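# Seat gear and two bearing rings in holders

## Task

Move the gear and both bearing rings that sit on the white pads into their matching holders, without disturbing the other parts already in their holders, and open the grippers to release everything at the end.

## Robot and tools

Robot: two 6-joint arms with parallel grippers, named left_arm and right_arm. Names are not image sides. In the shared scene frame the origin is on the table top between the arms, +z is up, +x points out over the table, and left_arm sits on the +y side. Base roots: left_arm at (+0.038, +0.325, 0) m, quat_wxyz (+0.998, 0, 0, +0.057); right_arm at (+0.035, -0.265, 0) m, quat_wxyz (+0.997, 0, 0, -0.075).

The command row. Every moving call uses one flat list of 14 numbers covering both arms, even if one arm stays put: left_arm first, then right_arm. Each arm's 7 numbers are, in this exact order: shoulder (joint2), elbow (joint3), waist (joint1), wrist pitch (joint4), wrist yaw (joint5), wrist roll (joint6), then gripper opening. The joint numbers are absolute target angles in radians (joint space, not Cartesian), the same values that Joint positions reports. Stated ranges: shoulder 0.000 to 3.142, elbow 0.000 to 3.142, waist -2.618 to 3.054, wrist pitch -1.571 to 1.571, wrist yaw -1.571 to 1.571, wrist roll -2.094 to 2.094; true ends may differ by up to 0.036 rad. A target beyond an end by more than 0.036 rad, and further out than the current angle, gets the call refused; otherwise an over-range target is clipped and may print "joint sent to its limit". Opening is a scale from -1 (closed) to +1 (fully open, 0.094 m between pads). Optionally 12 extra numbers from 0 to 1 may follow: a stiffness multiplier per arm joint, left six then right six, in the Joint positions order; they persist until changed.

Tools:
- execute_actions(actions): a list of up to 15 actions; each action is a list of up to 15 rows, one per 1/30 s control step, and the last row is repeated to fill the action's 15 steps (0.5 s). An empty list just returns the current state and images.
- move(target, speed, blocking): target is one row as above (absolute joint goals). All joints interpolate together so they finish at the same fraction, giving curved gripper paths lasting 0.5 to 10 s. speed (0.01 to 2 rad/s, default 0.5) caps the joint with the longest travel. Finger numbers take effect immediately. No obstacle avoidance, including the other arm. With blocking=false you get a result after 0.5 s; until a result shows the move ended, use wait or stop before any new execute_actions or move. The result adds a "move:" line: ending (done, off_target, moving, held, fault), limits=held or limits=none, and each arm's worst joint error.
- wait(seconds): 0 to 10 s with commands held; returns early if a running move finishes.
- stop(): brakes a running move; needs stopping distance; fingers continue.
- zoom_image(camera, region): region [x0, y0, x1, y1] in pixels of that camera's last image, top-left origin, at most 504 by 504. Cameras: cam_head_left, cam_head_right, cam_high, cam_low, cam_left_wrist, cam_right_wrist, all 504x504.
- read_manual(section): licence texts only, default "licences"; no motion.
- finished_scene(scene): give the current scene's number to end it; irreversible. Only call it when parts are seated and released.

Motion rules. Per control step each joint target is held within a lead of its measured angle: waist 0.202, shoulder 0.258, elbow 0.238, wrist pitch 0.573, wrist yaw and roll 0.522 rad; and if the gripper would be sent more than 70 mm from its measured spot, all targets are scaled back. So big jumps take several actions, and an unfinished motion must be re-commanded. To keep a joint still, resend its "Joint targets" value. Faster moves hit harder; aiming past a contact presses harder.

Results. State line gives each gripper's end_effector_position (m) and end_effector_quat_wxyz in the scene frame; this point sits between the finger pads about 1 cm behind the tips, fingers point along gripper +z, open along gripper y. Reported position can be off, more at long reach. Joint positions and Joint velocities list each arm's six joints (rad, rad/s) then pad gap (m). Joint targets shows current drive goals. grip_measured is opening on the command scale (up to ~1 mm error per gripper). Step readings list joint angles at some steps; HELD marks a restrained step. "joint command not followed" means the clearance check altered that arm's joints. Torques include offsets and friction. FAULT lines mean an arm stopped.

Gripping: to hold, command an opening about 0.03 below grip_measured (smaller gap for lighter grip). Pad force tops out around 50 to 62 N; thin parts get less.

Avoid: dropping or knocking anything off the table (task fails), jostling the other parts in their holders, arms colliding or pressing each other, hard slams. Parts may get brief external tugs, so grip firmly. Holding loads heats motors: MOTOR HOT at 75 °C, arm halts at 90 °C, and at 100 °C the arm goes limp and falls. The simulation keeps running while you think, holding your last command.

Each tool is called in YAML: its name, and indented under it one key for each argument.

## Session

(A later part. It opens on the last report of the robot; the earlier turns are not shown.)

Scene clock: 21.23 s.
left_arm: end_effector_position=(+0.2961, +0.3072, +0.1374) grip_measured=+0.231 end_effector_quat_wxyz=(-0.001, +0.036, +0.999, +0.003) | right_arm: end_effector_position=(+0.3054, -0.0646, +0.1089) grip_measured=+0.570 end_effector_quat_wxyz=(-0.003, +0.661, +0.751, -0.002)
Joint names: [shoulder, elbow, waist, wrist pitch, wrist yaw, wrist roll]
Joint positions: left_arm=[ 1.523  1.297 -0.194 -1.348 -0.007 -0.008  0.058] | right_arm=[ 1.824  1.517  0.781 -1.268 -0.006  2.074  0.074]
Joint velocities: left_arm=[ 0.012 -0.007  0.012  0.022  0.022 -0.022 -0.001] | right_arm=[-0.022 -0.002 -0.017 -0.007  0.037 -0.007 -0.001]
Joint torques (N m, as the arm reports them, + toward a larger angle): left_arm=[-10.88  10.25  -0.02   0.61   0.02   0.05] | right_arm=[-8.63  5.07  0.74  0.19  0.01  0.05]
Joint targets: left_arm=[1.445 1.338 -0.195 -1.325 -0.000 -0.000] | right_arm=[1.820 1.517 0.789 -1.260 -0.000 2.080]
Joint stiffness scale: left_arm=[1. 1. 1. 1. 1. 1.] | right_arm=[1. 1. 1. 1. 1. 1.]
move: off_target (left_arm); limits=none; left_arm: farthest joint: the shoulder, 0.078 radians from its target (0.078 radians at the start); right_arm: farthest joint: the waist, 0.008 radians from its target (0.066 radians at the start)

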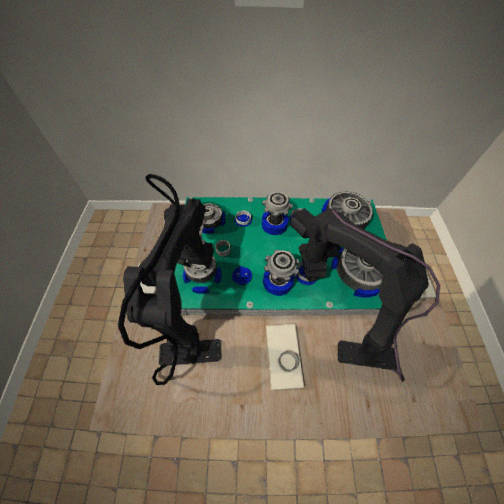

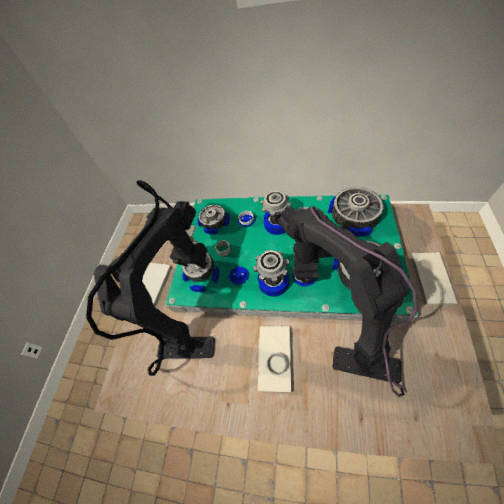

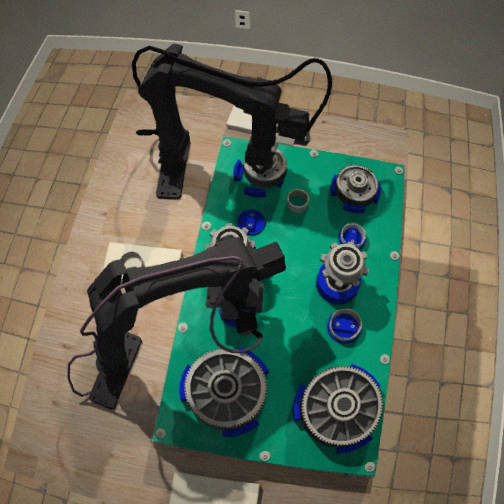

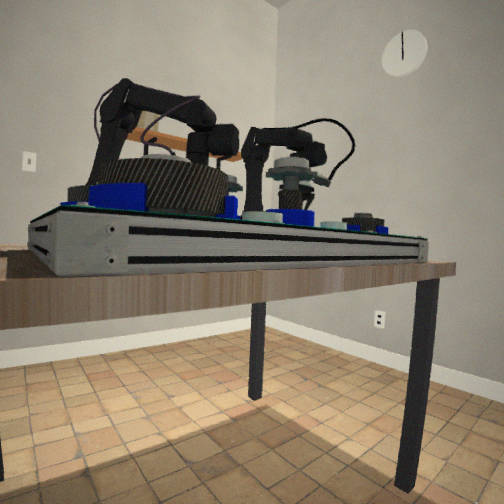

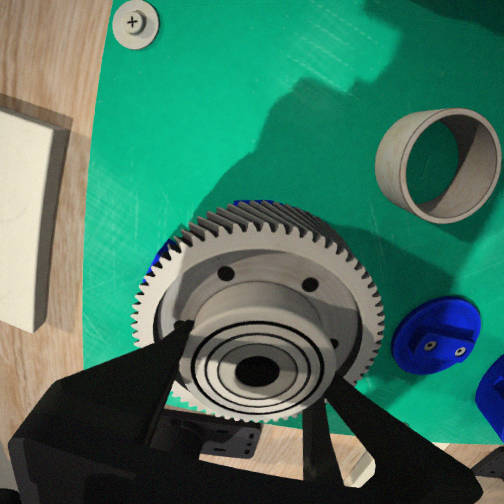

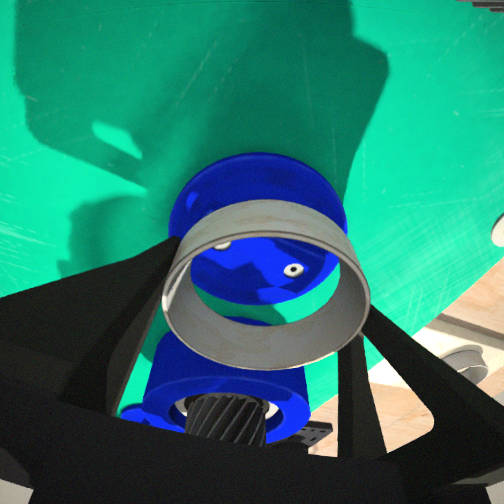

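move:
  target: [1.392,1.286,-0.231,-1.325,0,0,0.175,1.833,1.517,0.767,-1.24,0,2.08,0.525]
  speed: 0.1

zoom_image:
  camera: "cam_right_wrist"
  region: [130, 150, 400, 420]

zoom_image:
  camera: "cam_left_wrist"
  region: [90, 150, 430, 450]

zoom_image:
  camera: "cam_high"
  region: [210, 120, 320, 230]

zoom_image:
  camera: "cam_head_left"
  region: [160, 230, 250, 310]

Scene clock: 24.37 s.
left_arm: end_effector_position=(+0.2835, +0.3012, +0.1373) grip_measured=+0.231 end_effector_quat_wxyz=(+0.005, +0.050, +0.999, +0.003) | right_arm: end_effector_position=(+0.3093, -0.0618, +0.1052) grip_measured=+0.570 end_effector_quat_wxyz=(-0.002, +0.661, +0.751, +0.003)
Joint names: [shoulder, elbow, waist, wrist pitch, wrist yaw, wrist roll]
Joint positions: left_arm=[ 1.466  1.244 -0.222 -1.34  -0.007 -0.007  0.058] | right_arm=[ 1.835  1.517  0.781 -1.248 -0.006  2.074  0.074]
Joint velocities: left_arm=[-0.007  0.017  0.007  0.007 -0.007 -0.037  0.001] | right_arm=[ 0.007 -0.002 -0.007 -0.022 -0.022  0.022  0.   ]
Joint torques (N m, as the arm reports them, + toward a larger angle): left_arm=[-10.12  10.2   -0.67   0.53   0.05   0.07] | right_arm=[-8.58  5.14 -1.18  0.2   0.01  0.05]
Joint targets: left_arm=[1.392 1.286 -0.231 -1.325 0.000 0.000] | right_arm=[1.833 1.517 0.767 -1.240 0.000 2.080]
Joint stiffness scale: left_arm=[1. 1. 1. 1. 1. 1.] | right_arm=[1. 1. 1. 1. 1. 1.]
move: off_target (left_arm); limits=none; left_arm: farthest joint: the shoulder, 0.074 radians from its target (0.131 radians at the start); right_arm: farthest joint: the waist, 0.014 radians from its target (0.014 radians at the start)

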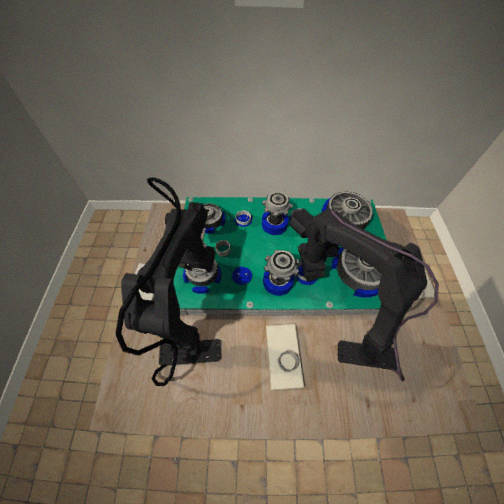

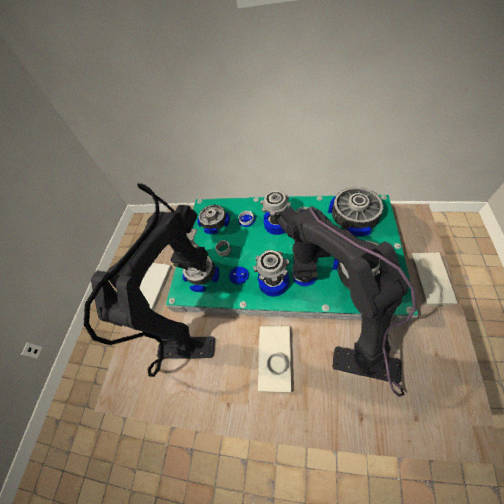

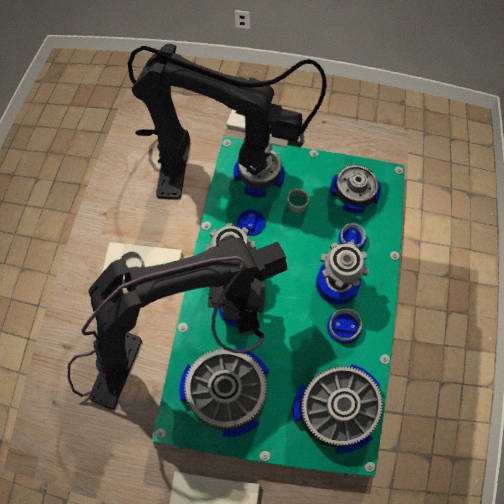

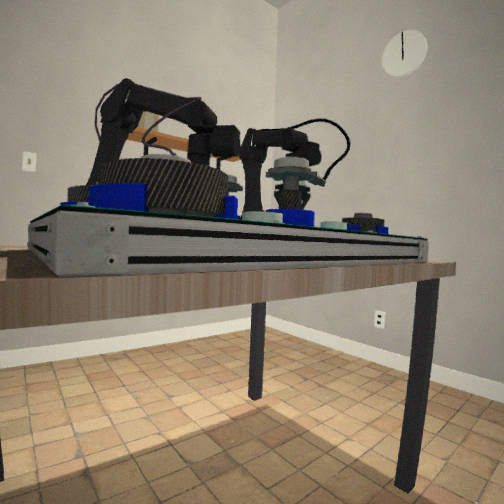

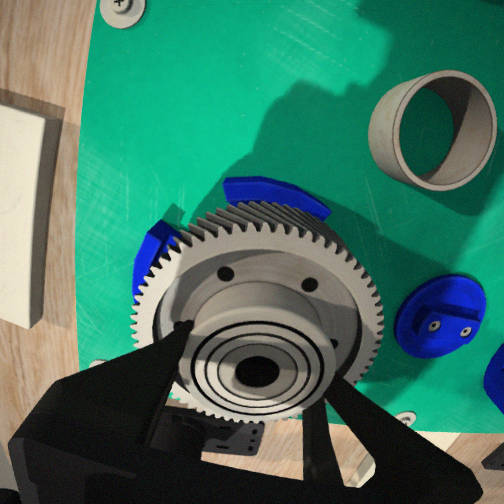

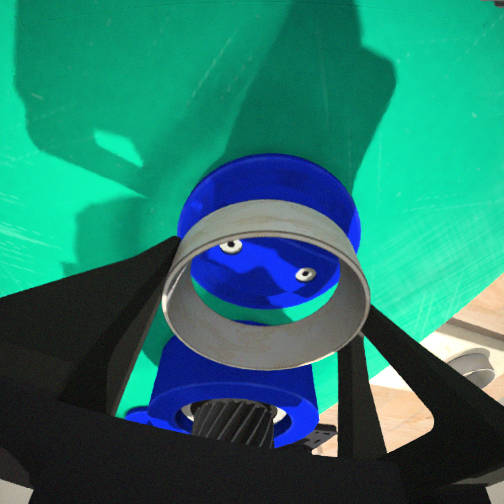

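Region (130, 150, 400, 420) of cam_right_wrist's 504x504 image, scaled by 1.867, with more detail than that image has.

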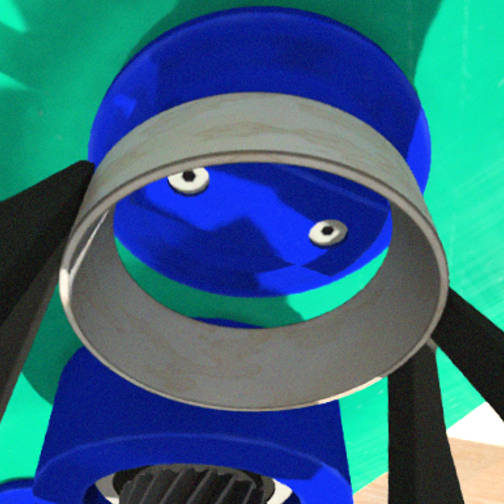

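Region (90, 150, 430, 450) of cam_left_wrist's 504x504 image, scaled by 1.482, with more detail than that image has; it fills the top 445 rows of this view, and the rest is white.

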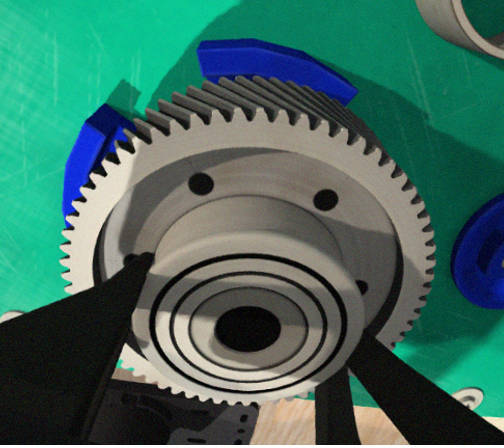

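Region (210, 120, 320, 230) of cam_high's 504x504 image, scaled by 4.582, with more detail than that image has.

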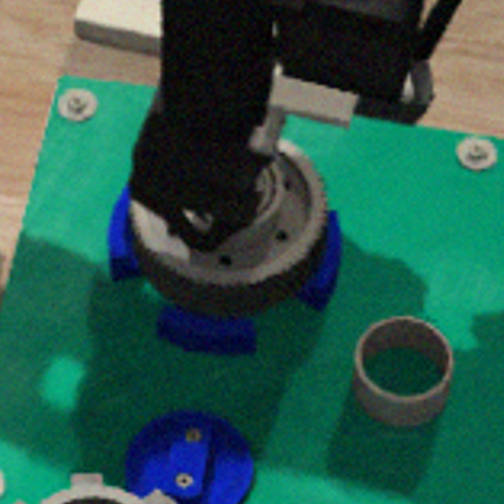

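Region (160, 230, 250, 310) of cam_head_left's 504x504 image, scaled by 5.600, with more detail than that image has.

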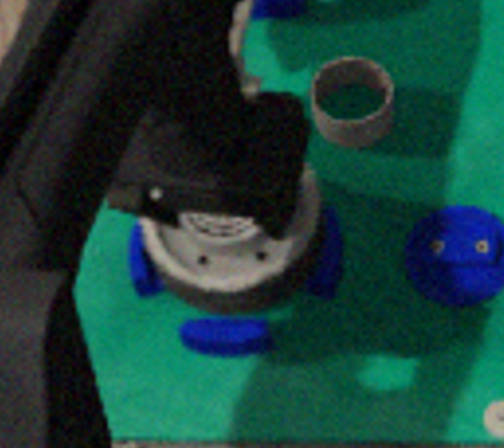

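move:
  target: [1.392,1.215,-0.228,-1.254,0,0,0.175,1.833,1.452,0.781,-1.178,0,2.08,0.525]
  speed: 0.07

zoom_image:
  camera: "cam_right_wrist"
  region: [130, 150, 400, 420]

zoom_image:
  camera: "cam_high"
  region: [210, 120, 320, 230]

zoom_image:
  camera: "cam_head_left"
  region: [160, 230, 250, 310]

Scene clock: 27.07 s.
left_arm: end_effector_position=(+0.2816, +0.2993, +0.1307) grip_measured=+0.231 end_effector_quat_wxyz=(+0.012, +0.049, +0.999, -0.004) | right_arm: end_effector_position=(+0.3093, -0.0643, +0.0900) grip_measured=+0.570 end_effector_quat_wxyz=(+0.003, +0.661, +0.751, +0.002)
Joint names: [shoulder, elbow, waist, wrist pitch, wrist yaw, wrist roll]
Joint positions: left_arm=[ 1.444  1.199 -0.221 -1.3    0.007 -0.008  0.058] | right_arm=[ 1.835  1.456  0.781 -1.187  0.006  2.074  0.074]
Joint velocities: left_arm=[ 0.002 -0.017 -0.012  0.022 -0.037  0.007 -0.   ] | right_arm=[-0.007  0.007 -0.012 -0.051  0.051  0.037 -0.   ]
Joint torques (N m, as the arm reports them, + toward a larger angle): left_arm=[-8.34  8.03 -0.6   0.96 -0.09  0.03] | right_arm=[-8.57  4.78  0.12  0.2  -0.09  0.06]
Joint targets: left_arm=[1.392 1.215 -0.228 -1.254 0.000 -0.000] | right_arm=[1.833 1.452 0.781 -1.178 -0.000 2.080]
Joint stiffness scale: left_arm=[1. 1. 1. 1. 1. 1.] | right_arm=[1. 1. 1. 1. 1. 1.]
move: off_target (left_arm); limits=none; left_arm: farthest joint: the shoulder, 0.052 radians from its target (0.074 radians at the start); right_arm: farthest joint: the wrist pitch, 0.009 radians from its target (0.070 radians at the start)

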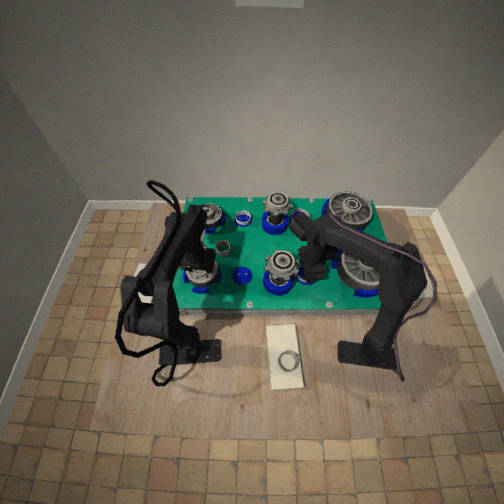

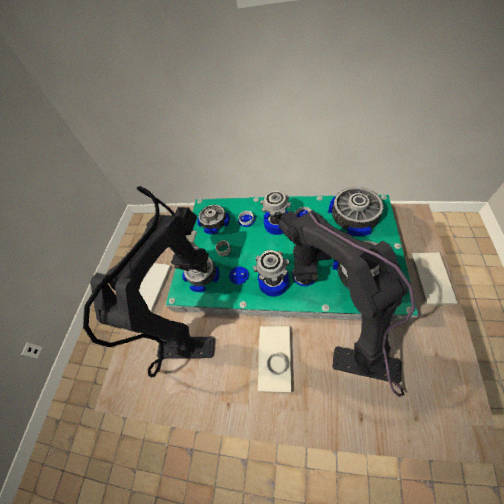

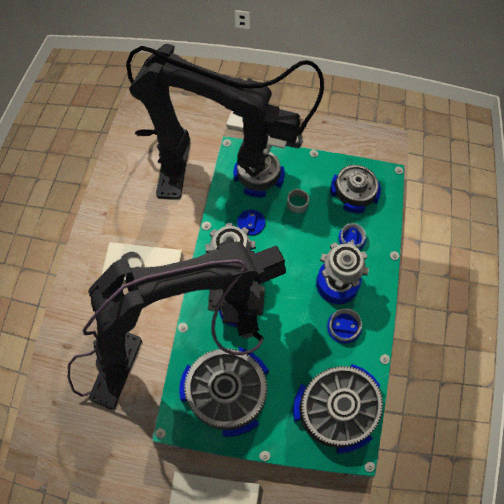

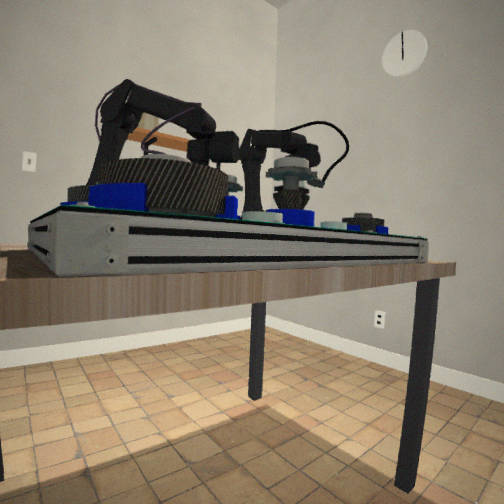

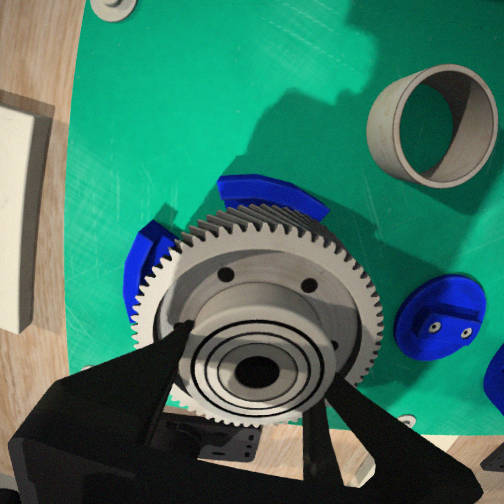

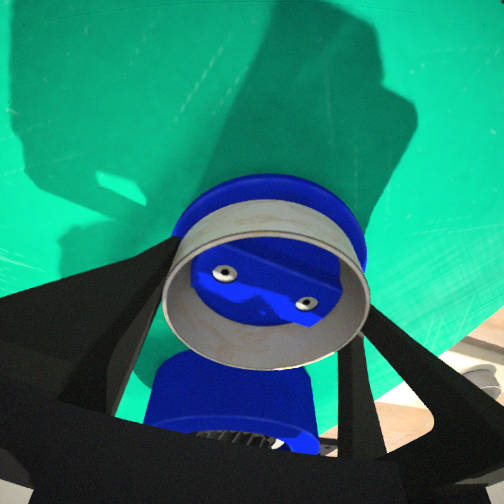

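Region (130, 150, 400, 420) of cam_right_wrist's 504x504 image, scaled by 1.867, with more detail than that image has.

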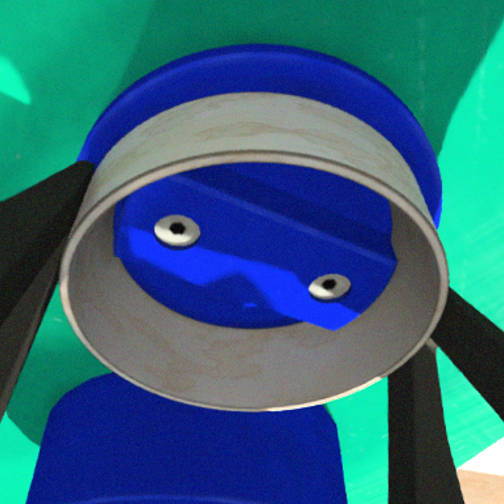

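Region (210, 120, 320, 230) of cam_high's 504x504 image, scaled by 4.582, with more detail than that image has.

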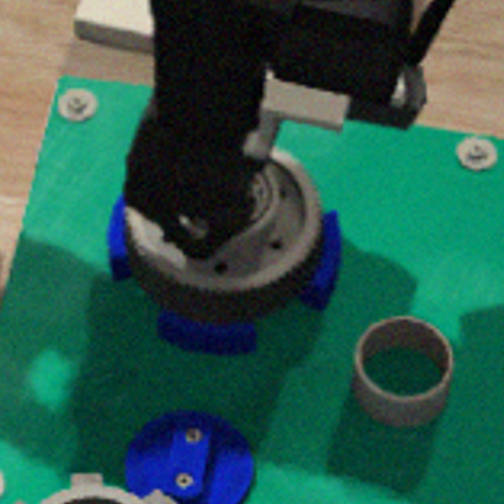

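Region (160, 230, 250, 310) of cam_head_left's 504x504 image, scaled by 5.600, with more detail than that image has.

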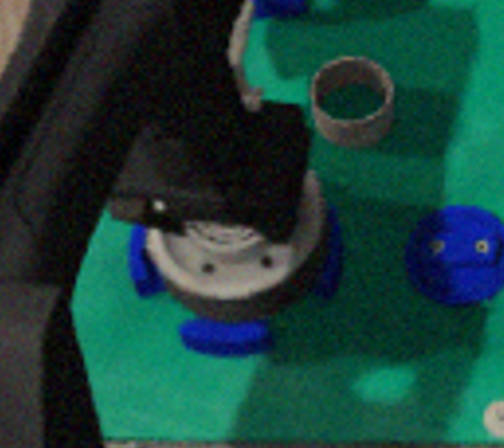

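execute_actions:
  actions:
    - [[1.392,1.24,-0.222,-1.28,0,0,0.175,1.833,1.456,0.781,-1.18,0,2.08,0.9],[1.392,1.26,-0.222,-1.3,0,0,0.175,1.833,1.456,0.781,-1.18,0,2.08,0.9],[1.392,1.28,-0.222,-1.315,0,0,0.175,1.833,1.456,0.781,-1.18,0,2.08,0.9],[1.392,1.295,-0.22,-1.325,0,0,0.175,1.833,1.456,0.781,-1.18,0,2.08,0.9],[1.395,1.305,-0.218,-1.335,0,0,0.175,1.833,1.456,0.781,-1.18,0,2.08,0.9],[1.4,1.315,-0.215,-1.34,0,0,0.175,1.833,1.456,0.781,-1.18,0,2.08,0.9],[1.405,1.325,-0.212,-1.345,0,0,0.175,1.833,1.456,0.781,-1.18,0,2.08,0.9],[1.41,1.335,-0.21,-1.35,0,0,0.175,1.833,1.456,0.781,-1.18,0,2.08,0.9],[1.415,1.335,-0.208,-1.35,0,0,0.175,1.833,1.456,0.781,-1.18,0,2.08,0.9],[1.42,1.335,-0.206,-1.35,0,0,0.175,1.833,1.456,0.781,-1.18,0,2.08,0.9],[1.425,1.335,-0.204,-1.35,0,0,0.175,1.833,1.48,0.781,-1.2,0,2.08,0.9],[1.43,1.335,-0.202,-1.35,0,0,0.175,1.833,1.5,0.781,-1.215,0,2.08,0.9],[1.435,1.335,-0.202,-1.35,0,0,0.175,1.833,1.52,0.781,-1.235,0,2.08,0.9],[1.44,1.335,-0.202,-1.35,0,0,0.175,1.833,1.54,0.78,-1.255,0,2.08,0.9],[1.44,1.335,-0.202,-1.35,0,0,0.175,1.833,1.56,0.775,-1.275,0,2.08,0.9]]
    - [[1.44,1.335,-0.202,-1.35,0,0,0.175,1.83,1.58,0.77,-1.295,0,2.08,0.9],[1.44,1.335,-0.202,-1.35,0,0,0.175,1.825,1.6,0.765,-1.32,0,2.08,0.9],[1.44,1.335,-0.202,-1.35,0,0,0.175,1.82,1.62,0.76,-1.345,0,2.08,0.9],[1.44,1.335,-0.202,-1.35,0,0,0.175,1.81,1.64,0.755,-1.37,0,2.08,0.9],[1.44,1.335,-0.202,-1.35,0,0,0.175,1.8,1.66,0.75,-1.4,0,2.08,0.9],[1.44,1.335,-0.202,-1.35,0,0,0.175,1.79,1.68,0.745,-1.43,0,2.08,0.9],[1.44,1.335,-0.202,-1.35,0,0,0.175,1.78,1.7,0.74,-1.46,0,2.08,0.9],[1.44,1.335,-0.202,-1.35,0,0,0.175,1.77,1.72,0.735,-1.49,0,2.08,0.9],[1.44,1.335,-0.202,-1.35,0,0,0.175,1.76,1.74,0.73,-1.52,0,2.08,0.9]]

zoom_image:
  camera: "cam_high"
  region: [210, 120, 320, 230]

zoom_image:
  camera: "cam_head_left"
  region: [160, 230, 250, 310]

Scene clock: 29.80 s.
left_arm: end_effector_position=(+0.2832, +0.3030, +0.1343) grip_measured=+0.231 end_effector_quat_wxyz=(-0.007, +0.044, +0.999, +0.001) | right_arm: end_effector_position=(+0.3114, -0.0807, +0.1764) grip_measured=+0.898 end_effector_quat_wxyz=(+0.007, +0.678, +0.735, +0.023)
Joint names: [shoulder, elbow, waist, wrist pitch, wrist yaw, wrist roll]
Joint positions: left_arm=[ 1.486  1.25  -0.21  -1.35  -0.    -0.008  0.058] | right_arm=[ 1.772  1.721  0.735 -1.473  0.002  2.074  0.089]
Joint velocities: left_arm=[-0.002  0.007 -0.017  0.022  0.037 -0.051 -0.002] | right_arm=[-0.032  0.007  0.002 -0.3    0.007 -0.037 -0.   ]
Joint torques (N m, as the arm reports them, + toward a larger angle): left_arm=[-8.25 14.19  0.76  0.32 -0.03  0.07] | right_arm=[-8.79  6.3  -0.39  0.08 -0.02  0.04]
Joint targets: left_arm=[1.440 1.335 -0.202 -1.350 -0.000 0.000] | right_arm=[1.760 1.740 0.730 -1.520 0.000 2.080]
Joint stiffness scale: left_arm=[1. 1. 1. 1. 1. 1.] | right_arm=[1. 1. 1. 1. 1. 1.]
Step readings (joint positions; steps 1 to 15: 1st action; 16 to 30: 2nd action):
0: left_arm=[1.444 1.199 -0.221 -1.300 0.007 -0.008] | right_arm=[1.835 1.456 0.781 -1.187 0.006 2.074]
1: left_arm=[1.444 1.199 -0.221 -1.300 0.007 -0.008] | right_arm=[1.835 1.456 0.781 -1.187 0.005 2.074]
2: left_arm=[1.444 1.199 -0.221 -1.301 0.007 -0.008] | right_arm=[1.835 1.456 0.781 -1.187 0.005 2.074]
4: left_arm=[1.444 1.203 -0.221 -1.305 0.007 -0.008] | right_arm=[1.835 1.456 0.781 -1.187 0.004 2.074]
8: left_arm=[1.445 1.223 -0.221 -1.331 0.004 -0.008] | right_arm=[1.835 1.456 0.781 -1.187 0.004 2.074]
15: left_arm=[1.471 1.250 -0.212 -1.349 0.002 -0.008] | right_arm=[1.835 1.492 0.781 -1.217 0.003 2.074]
16: left_arm=[1.476 1.250 -0.211 -1.349 0.001 -0.008] | right_arm=[1.835 1.513 0.781 -1.229 0.003 2.074]
17: left_arm=[1.481 1.250 -0.210 -1.350 0.000 -0.008] | right_arm=[1.835 1.534 0.780 -1.242 0.003 2.074]
19: left_arm=[1.486 1.250 -0.210 -1.350 -0.000 -0.008] | right_arm=[1.835 1.579 0.776 -1.273 0.002 2.074]
23: left_arm=[1.486 1.250 -0.210 -1.350 -0.000 -0.008] | right_arm=[1.825 1.657 0.755 -1.358 0.002 2.074]
30: Joint positions above

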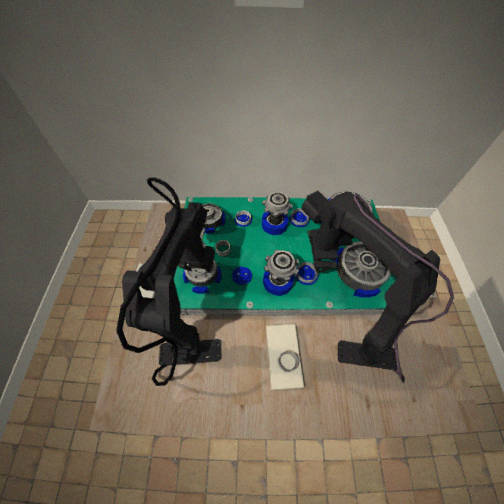

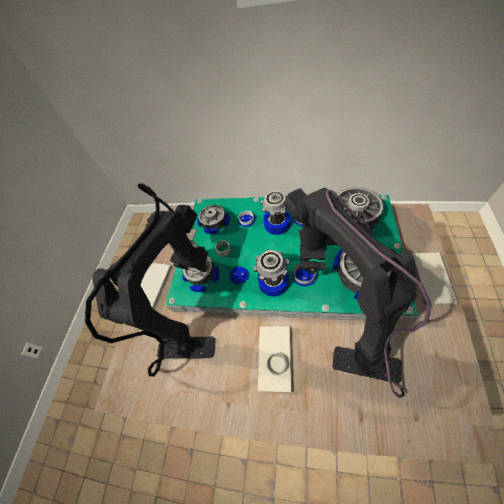

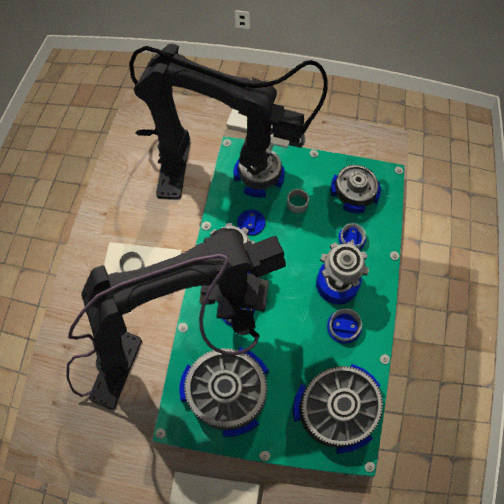

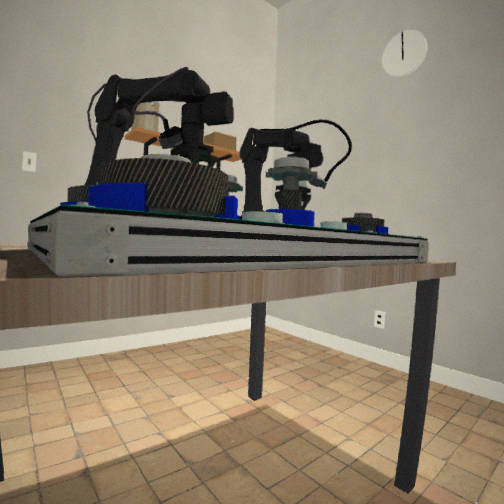

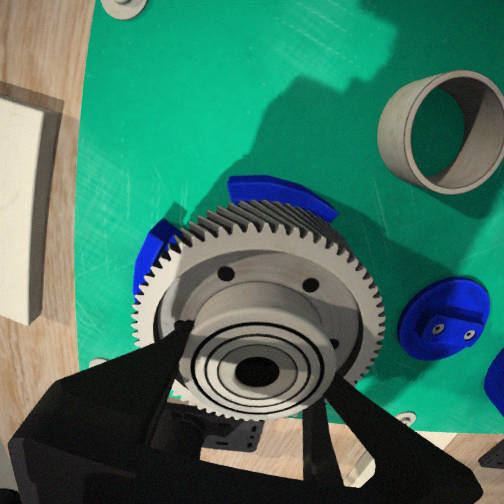

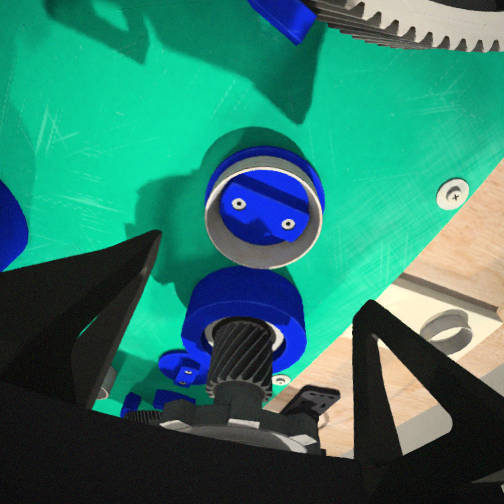

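Region (210, 120, 320, 230) of cam_high's 504x504 image, scaled by 4.582, with more detail than that image has.

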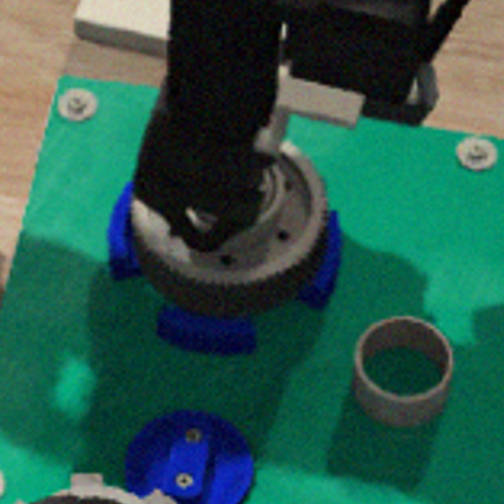

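Region (160, 230, 250, 310) of cam_head_left's 504x504 image, scaled by 5.600, with more detail than that image has.

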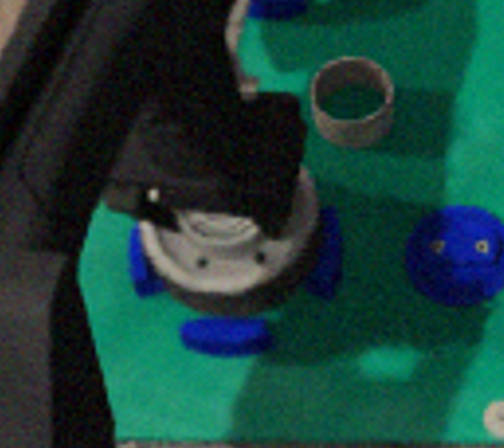

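execute_actions:
  actions:
    - [[1.44,1.33,-0.203,-1.345,0,0,0.175,1.75,1.74,0.71,-1.55,0,2.05,1],[1.44,1.325,-0.203,-1.34,0,0,0.175,1.74,1.73,0.69,-1.55,0,2.02,1],[1.44,1.32,-0.203,-1.335,0,0,0.175,1.73,1.72,0.66,-1.55,0,1.99,1],[1.44,1.315,-0.203,-1.33,0,0,0.175,1.72,1.71,0.63,-1.55,0,1.96,1],[1.44,1.31,-0.203,-1.325,0,0,0.175,1.71,1.70,0.60,-1.55,0,1.93,1],[1.44,1.305,-0.203,-1.32,0,0,0.175,1.70,1.69,0.57,-1.55,0,1.9,1],[1.44,1.302,-0.203,-1.316,0,0,0.175,1.69,1.68,0.54,-1.55,0,1.87,1],[1.44,1.302,-0.203,-1.314,0,0,0.175,1.68,1.67,0.51,-1.55,0,1.84,1],[1.44,1.302,-0.203,-1.314,0,0,0.175,1.67,1.66,0.48,-1.55,0,1.81,1],[1.44,1.302,-0.203,-1.314,0,0,0.175,1.66,1.65,0.45,-1.55,0,1.8,1],[1.44,1.302,-0.203,-1.314,0,0,0.175,1.65,1.64,0.42,-1.55,0,1.8,1],[1.44,1.302,-0.203,-1.314,0,0,0.175,1.64,1.63,0.39,-1.55,0,1.8,1],[1.44,1.298,-0.203,-1.312,0,0,0.175,1.63,1.62,0.36,-1.55,0,1.8,1],[1.44,1.294,-0.203,-1.308,0,0,0.175,1.62,1.61,0.33,-1.55,0,1.8,1],[1.44,1.29,-0.203,-1.304,0,0,0.175,1.61,1.6,0.30,-1.55,0,1.8,1]]
    - [[1.44,1.285,-0.203,-1.299,0,0,0.175,1.6,1.6,0.27,-1.55,0,1.8,1],[1.44,1.28,-0.203,-1.294,0,0,0.175,1.6,1.6,0.24,-1.55,0,1.8,1],[1.44,1.275,-0.203,-1.289,0,0,0.175,1.6,1.6,0.21,-1.55,0,1.8,1],[1.44,1.27,-0.203,-1.284,0,0,0.175,1.6,1.6,0.18,-1.55,0,1.8,1],[1.44,1.265,-0.203,-1.279,0,0,0.175,1.6,1.6,0.15,-1.55,0,1.8,1],[1.44,1.26,-0.203,-1.274,0,0,0.175,1.6,1.6,0.12,-1.55,0,1.8,1],[1.44,1.255,-0.203,-1.269,0,0,0.175,1.6,1.6,0.09,-1.55,0,1.8,1],[1.44,1.25,-0.203,-1.264,0,0,0.175,1.6,1.6,0.06,-1.55,0,1.8,1],[1.44,1.245,-0.203,-1.259,0,0,0.175,1.6,1.6,0.03,-1.55,0,1.8,1],[1.44,1.24,-0.203,-1.254,0,0,0.175,1.6,1.6,0.0,-1.55,0,1.8,1],[1.44,1.235,-0.203,-1.25,0,0,0.175,1.6,1.6,-0.03,-1.55,0,1.8,1],[1.44,1.23,-0.203,-1.248,0,0,0.175,1.6,1.6,-0.06,-1.55,0,1.8,1],[1.44,1.225,-0.203,-1.246,0,0,0.175,1.6,1.6,-0.08,-1.55,0,1.8,1],[1.44,1.225,-0.203,-1.246,0,0,0.175,1.6,1.6,-0.1,-1.55,0,1.8,1]]

zoom_image:
  camera: "cam_high"
  region: [210, 120, 320, 230]

zoom_image:
  camera: "cam_head_left"
  region: [160, 230, 250, 310]

Scene clock: 32.30 s.
left_arm: end_effector_position=(+0.2893, +0.3017, +0.1302) grip_measured=+0.231 end_effector_quat_wxyz=(+0.009, +0.044, +0.999, -0.004) | right_arm: end_effector_position=(+0.3129, -0.3277, +0.1892) grip_measured=+1.000 end_effector_quat_wxyz=(+0.005, +0.851, +0.525, +0.008)
Joint names: [shoulder, elbow, waist, wrist pitch, wrist yaw, wrist roll]
Joint positions: left_arm=[ 1.478  1.226 -0.208 -1.3    0.007 -0.006  0.058] | right_arm=[ 1.627  1.608 -0.08  -1.534 -0.005  1.807  0.094]
Joint velocities: left_arm=[-0.037 -0.032  0.017  0.007  0.051 -0.022 -0.   ] | right_arm=[ 0.002 -0.002 -0.559 -0.007 -0.081 -0.022  0.   ]
Joint torques (N m, as the arm reports them, + toward a larger angle): left_arm=[-7.37  6.57  0.36  0.99 -0.13  0.02] | right_arm=[-8.69  4.43  1.27 -0.06 -0.04 -0.11]
Joint targets: left_arm=[1.440 1.225 -0.203 -1.246 -0.000 0.000] | right_arm=[1.600 1.600 -0.100 -1.550 0.000 1.800]
Joint stiffness scale: left_arm=[1. 1. 1. 1. 1. 1.] | right_arm=[1. 1. 1. 1. 1. 1.]
Step readings (joint positions; steps 1 to 15: 1st action; 16 to 30: 2nd action):
0: left_arm=[1.486 1.250 -0.210 -1.350 -0.000 -0.008] | right_arm=[1.772 1.721 0.735 -1.502 0.002 2.074]
1: left_arm=[1.486 1.250 -0.210 -1.350 -0.000 -0.008] | right_arm=[1.772 1.721 0.734 -1.504 0.001 2.071]
2: left_arm=[1.486 1.250 -0.210 -1.350 -0.000 -0.008] | right_arm=[1.772 1.721 0.729 -1.509 0.000 2.064]
4: left_arm=[1.486 1.250 -0.210 -1.350 -0.000 -0.008] | right_arm=[1.769 1.720 0.701 -1.516 -0.004 2.036]
8: left_arm=[1.486 1.250 -0.210 -1.346 -0.000 -0.008] | right_arm=[1.733 1.692 0.576 -1.519 -0.006 1.949]
15: left_arm=[1.486 1.250 -0.210 -1.337 -0.000 -0.008] | right_arm=[1.656 1.624 0.354 -1.526 -0.005 1.836]
16: left_arm=[1.486 1.250 -0.210 -1.335 -0.000 -0.008] | right_arm=[1.646 1.616 0.325 -1.528 -0.005 1.830]
17: left_arm=[1.486 1.249 -0.210 -1.333 -0.000 -0.008] | right_arm=[1.639 1.610 0.296 -1.530 -0.005 1.825]
19: left_arm=[1.486 1.242 -0.210 -1.324 -0.000 -0.008] | right_arm=[1.630 1.608 0.237 -1.534 -0.005 1.818]
23: left_arm=[1.486 1.237 -0.209 -1.315 0.002 -0.007] | right_arm=[1.627 1.608 0.118 -1.534 -0.005 1.811]
30: Joint positions above

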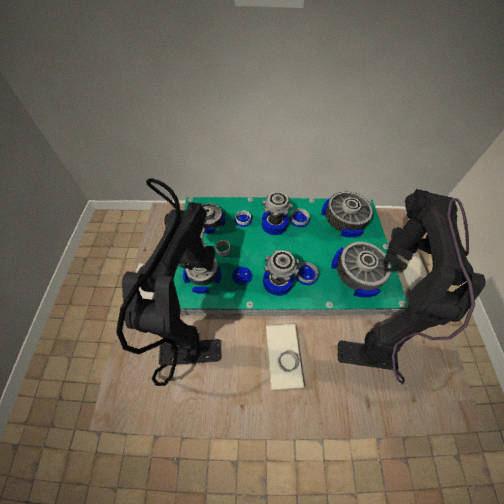

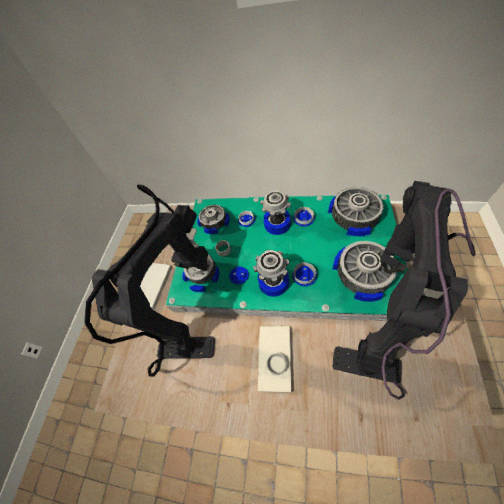

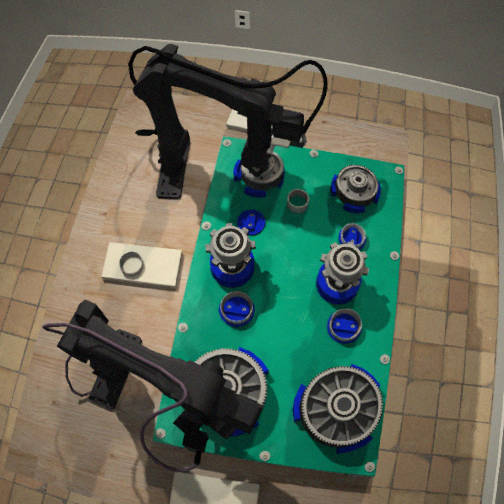

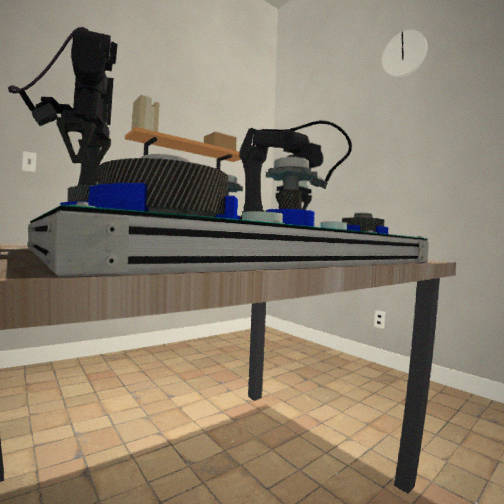

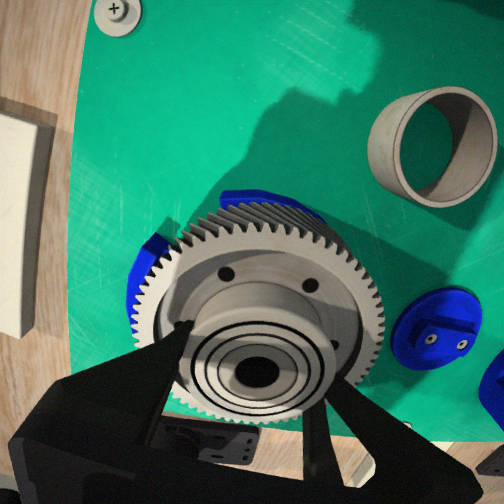

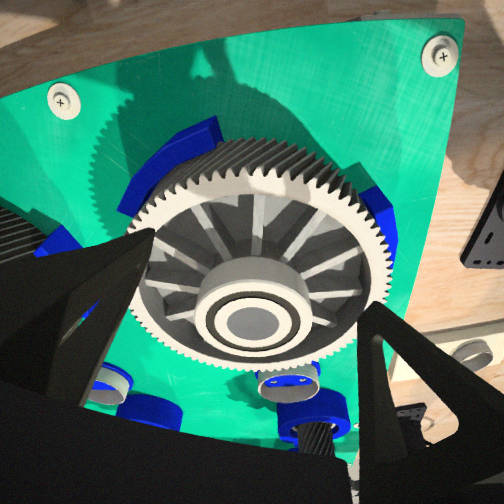

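Region (210, 120, 320, 230) of cam_high's 504x504 image, scaled by 4.582, with more detail than that image has.

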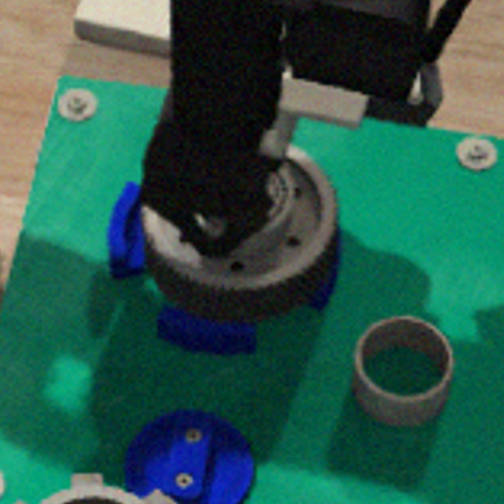

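Region (160, 230, 250, 310) of cam_head_left's 504x504 image, scaled by 5.600, with more detail than that image has.

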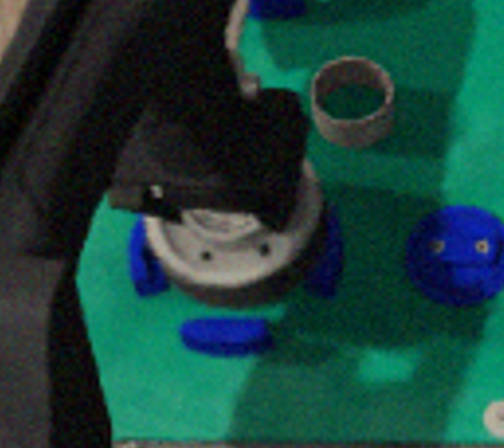

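execute_actions:
  actions:
    - [[1.42,1.25,-0.203,-1.27,0,0,0.175,1.6,1.6,-0.1,-1.55,0,1.8,1],[1.42,1.27,-0.203,-1.29,0,0,0.175,1.6,1.6,-0.1,-1.55,0,1.8,1],[1.42,1.29,-0.203,-1.3,-0.004,0,0.175,1.6,1.6,-0.1,-1.55,0,1.8,1],[1.42,1.305,-0.203,-1.31,-0.006,0,0.175,1.6,1.6,-0.1,-1.55,0,1.8,1],[1.42,1.315,-0.2,-1.32,-0.006,0,0.175,1.6,1.6,-0.1,-1.55,0,1.8,1],[1.42,1.325,-0.198,-1.325,-0.006,0,0.175,1.6,1.6,-0.1,-1.55,0,1.8,1],[1.42,1.33,-0.196,-1.33,-0.006,0,0.175,1.6,1.6,-0.1,-1.55,0,1.8,1],[1.42,1.33,-0.194,-1.335,-0.006,0,0.175,1.6,1.6,-0.1,-1.55,0,1.8,1],[1.42,1.33,-0.192,-1.34,-0.006,0,0.175,1.6,1.6,-0.1,-1.55,0,1.8,1],[1.42,1.33,-0.19,-1.343,-0.006,0,0.175,1.6,1.6,-0.1,-1.55,0,1.8,1]]
    - [[1.42,1.33,-0.19,-1.343,-0.006,0,0.175,1.6,1.6,-0.1,-1.55,0,1.8,1]]

zoom_image:
  camera: "cam_high"
  region: [210, 120, 320, 230]

zoom_image:
  camera: "cam_head_left"
  region: [160, 230, 250, 310]

zoom_image:
  camera: "cam_left_wrist"
  region: [90, 150, 430, 450]

Scene clock: 34.87 s.
left_arm: end_effector_position=(+0.2833, +0.3066, +0.1345) grip_measured=+0.231 end_effector_quat_wxyz=(-0.001, +0.039, +0.999, +0.002) | right_arm: end_effector_position=(+0.3113, -0.3345, +0.1892) grip_measured=+1.000 end_effector_quat_wxyz=(+0.005, +0.857, +0.515, +0.008)
Joint names: [shoulder, elbow, waist, wrist pitch, wrist yaw, wrist roll]
Joint positions: left_arm=[ 1.474  1.24  -0.198 -1.34  -0.004 -0.006  0.058] | right_arm=[ 1.627  1.608 -0.103 -1.534 -0.004  1.806  0.094]
Joint velocities: left_arm=[-0.002 -0.002 -0.007  0.095 -0.081  0.051  0.   ] | right_arm=[-0.017  0.017  0.007 -0.022 -0.051 -0.037  0.   ]
Joint torques (N m, as the arm reports them, + toward a larger angle): left_arm=[-8.64 14.61  0.71  0.29 -0.04  0.03] | right_arm=[-8.68  4.5   0.31 -0.02 -0.01 -0.08]
Joint targets: left_arm=[1.420 1.330 -0.190 -1.343 -0.006 0.000] | right_arm=[1.600 1.600 -0.100 -1.550 -0.000 1.800]
Joint stiffness scale: left_arm=[1. 1. 1. 1. 1. 1.] | right_arm=[1. 1. 1. 1. 1. 1.]
Step readings (joint positions; steps 1 to 15: 1st action; 16 to 30: 2nd action):
0: left_arm=[1.477 1.225 -0.208 -1.299 0.008 -0.006] | right_arm=[1.627 1.608 -0.103 -1.534 -0.004 1.806]
1: left_arm=[1.475 1.225 -0.208 -1.298 0.008 -0.006] | right_arm=[1.627 1.608 -0.103 -1.534 -0.004 1.806]
2: left_arm=[1.474 1.225 -0.208 -1.298 0.008 -0.006] | right_arm=[1.627 1.608 -0.103 -1.534 -0.004 1.806]
4: left_arm=[1.474 1.226 -0.208 -1.299 0.008 -0.006] | right_arm=[1.627 1.608 -0.103 -1.534 -0.004 1.806]
8: left_arm=[1.474 1.235 -0.208 -1.313 0.004 -0.006] | right_arm=[1.627 1.608 -0.103 -1.534 -0.004 1.806]
15: left_arm=[1.474 1.240 -0.199 -1.336 -0.003 -0.006] | right_arm=[1.627 1.608 -0.103 -1.534 -0.004 1.806]
16: left_arm=[1.474 1.240 -0.198 -1.337 -0.004 -0.006] | right_arm=[1.627 1.608 -0.103 -1.534 -0.004 1.806]
17: left_arm=[1.474 1.240 -0.198 -1.339 -0.004 -0.006] | right_arm=[1.627 1.608 -0.103 -1.534 -0.004 1.806]
19: left_arm=[1.474 1.240 -0.198 -1.340 -0.004 -0.006] | right_arm=[1.627 1.608 -0.103 -1.534 -0.004 1.806]
23: left_arm=[1.474 1.240 -0.198 -1.340 -0.004 -0.006] | right_arm=[1.627 1.608 -0.103 -1.534 -0.004 1.806]
30: Joint positions above

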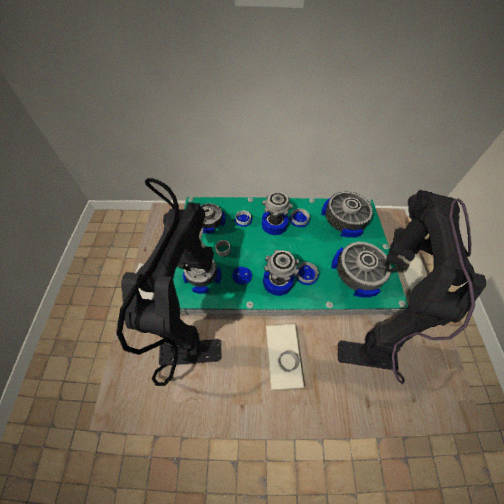

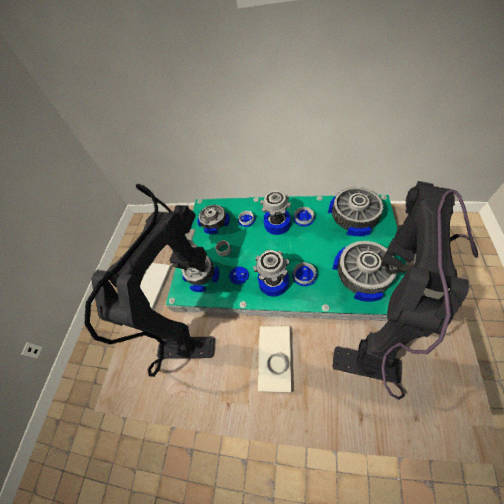

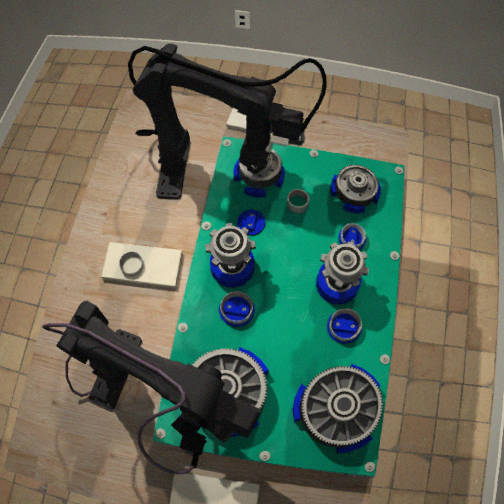

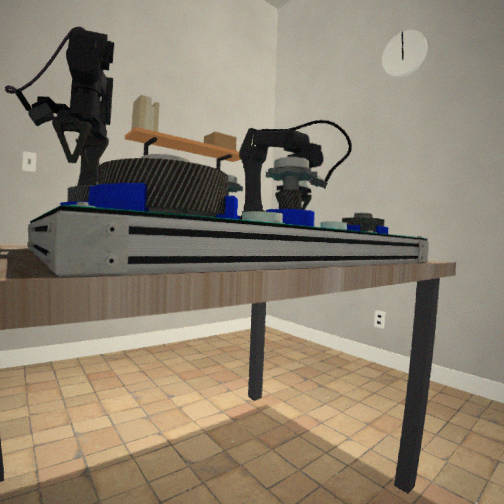

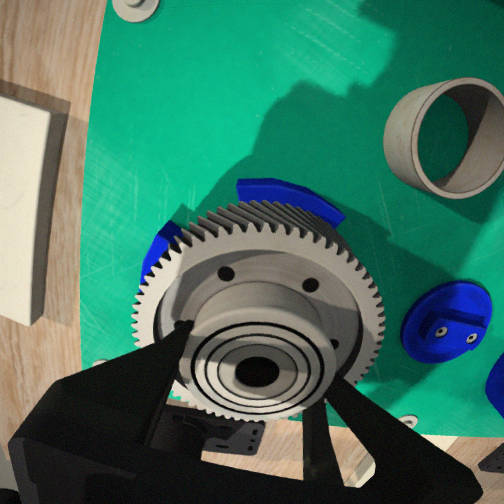

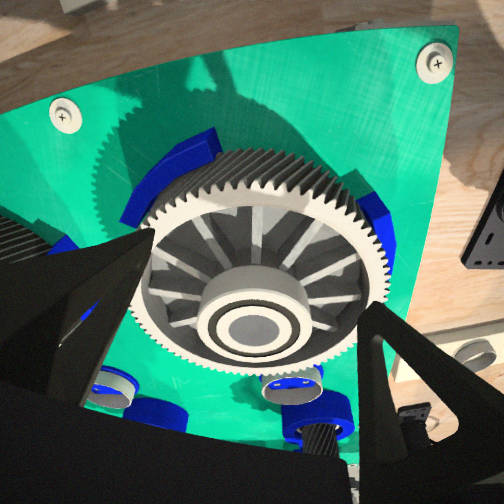

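Region (210, 120, 320, 230) of cam_high's 504x504 image, scaled by 4.582, with more detail than that image has.

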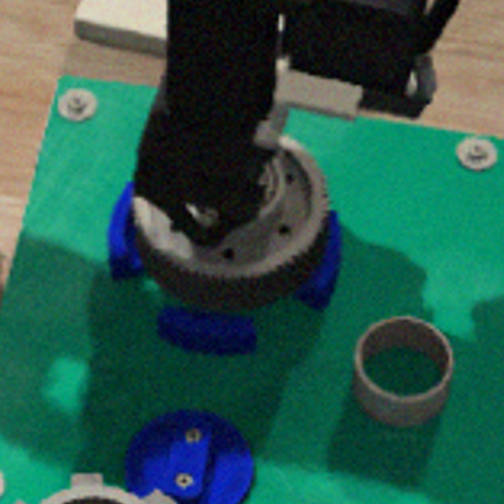

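Region (160, 230, 250, 310) of cam_head_left's 504x504 image, scaled by 5.600, with more detail than that image has.

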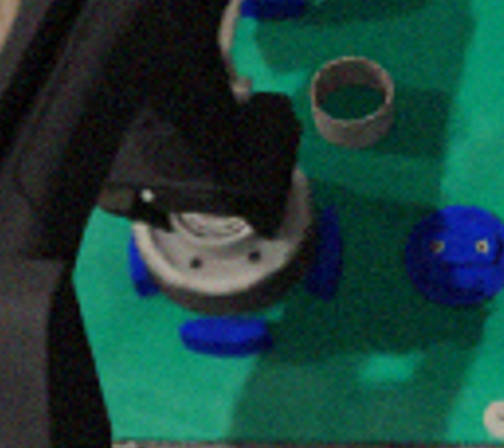

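Region (90, 150, 430, 450) of cam_left_wrist's 504x504 image, scaled by 1.482, with more detail than that image has; it fills the top 445 rows of this view, and the rest is white.

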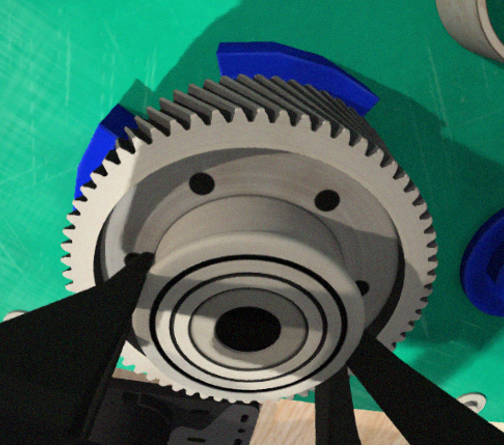

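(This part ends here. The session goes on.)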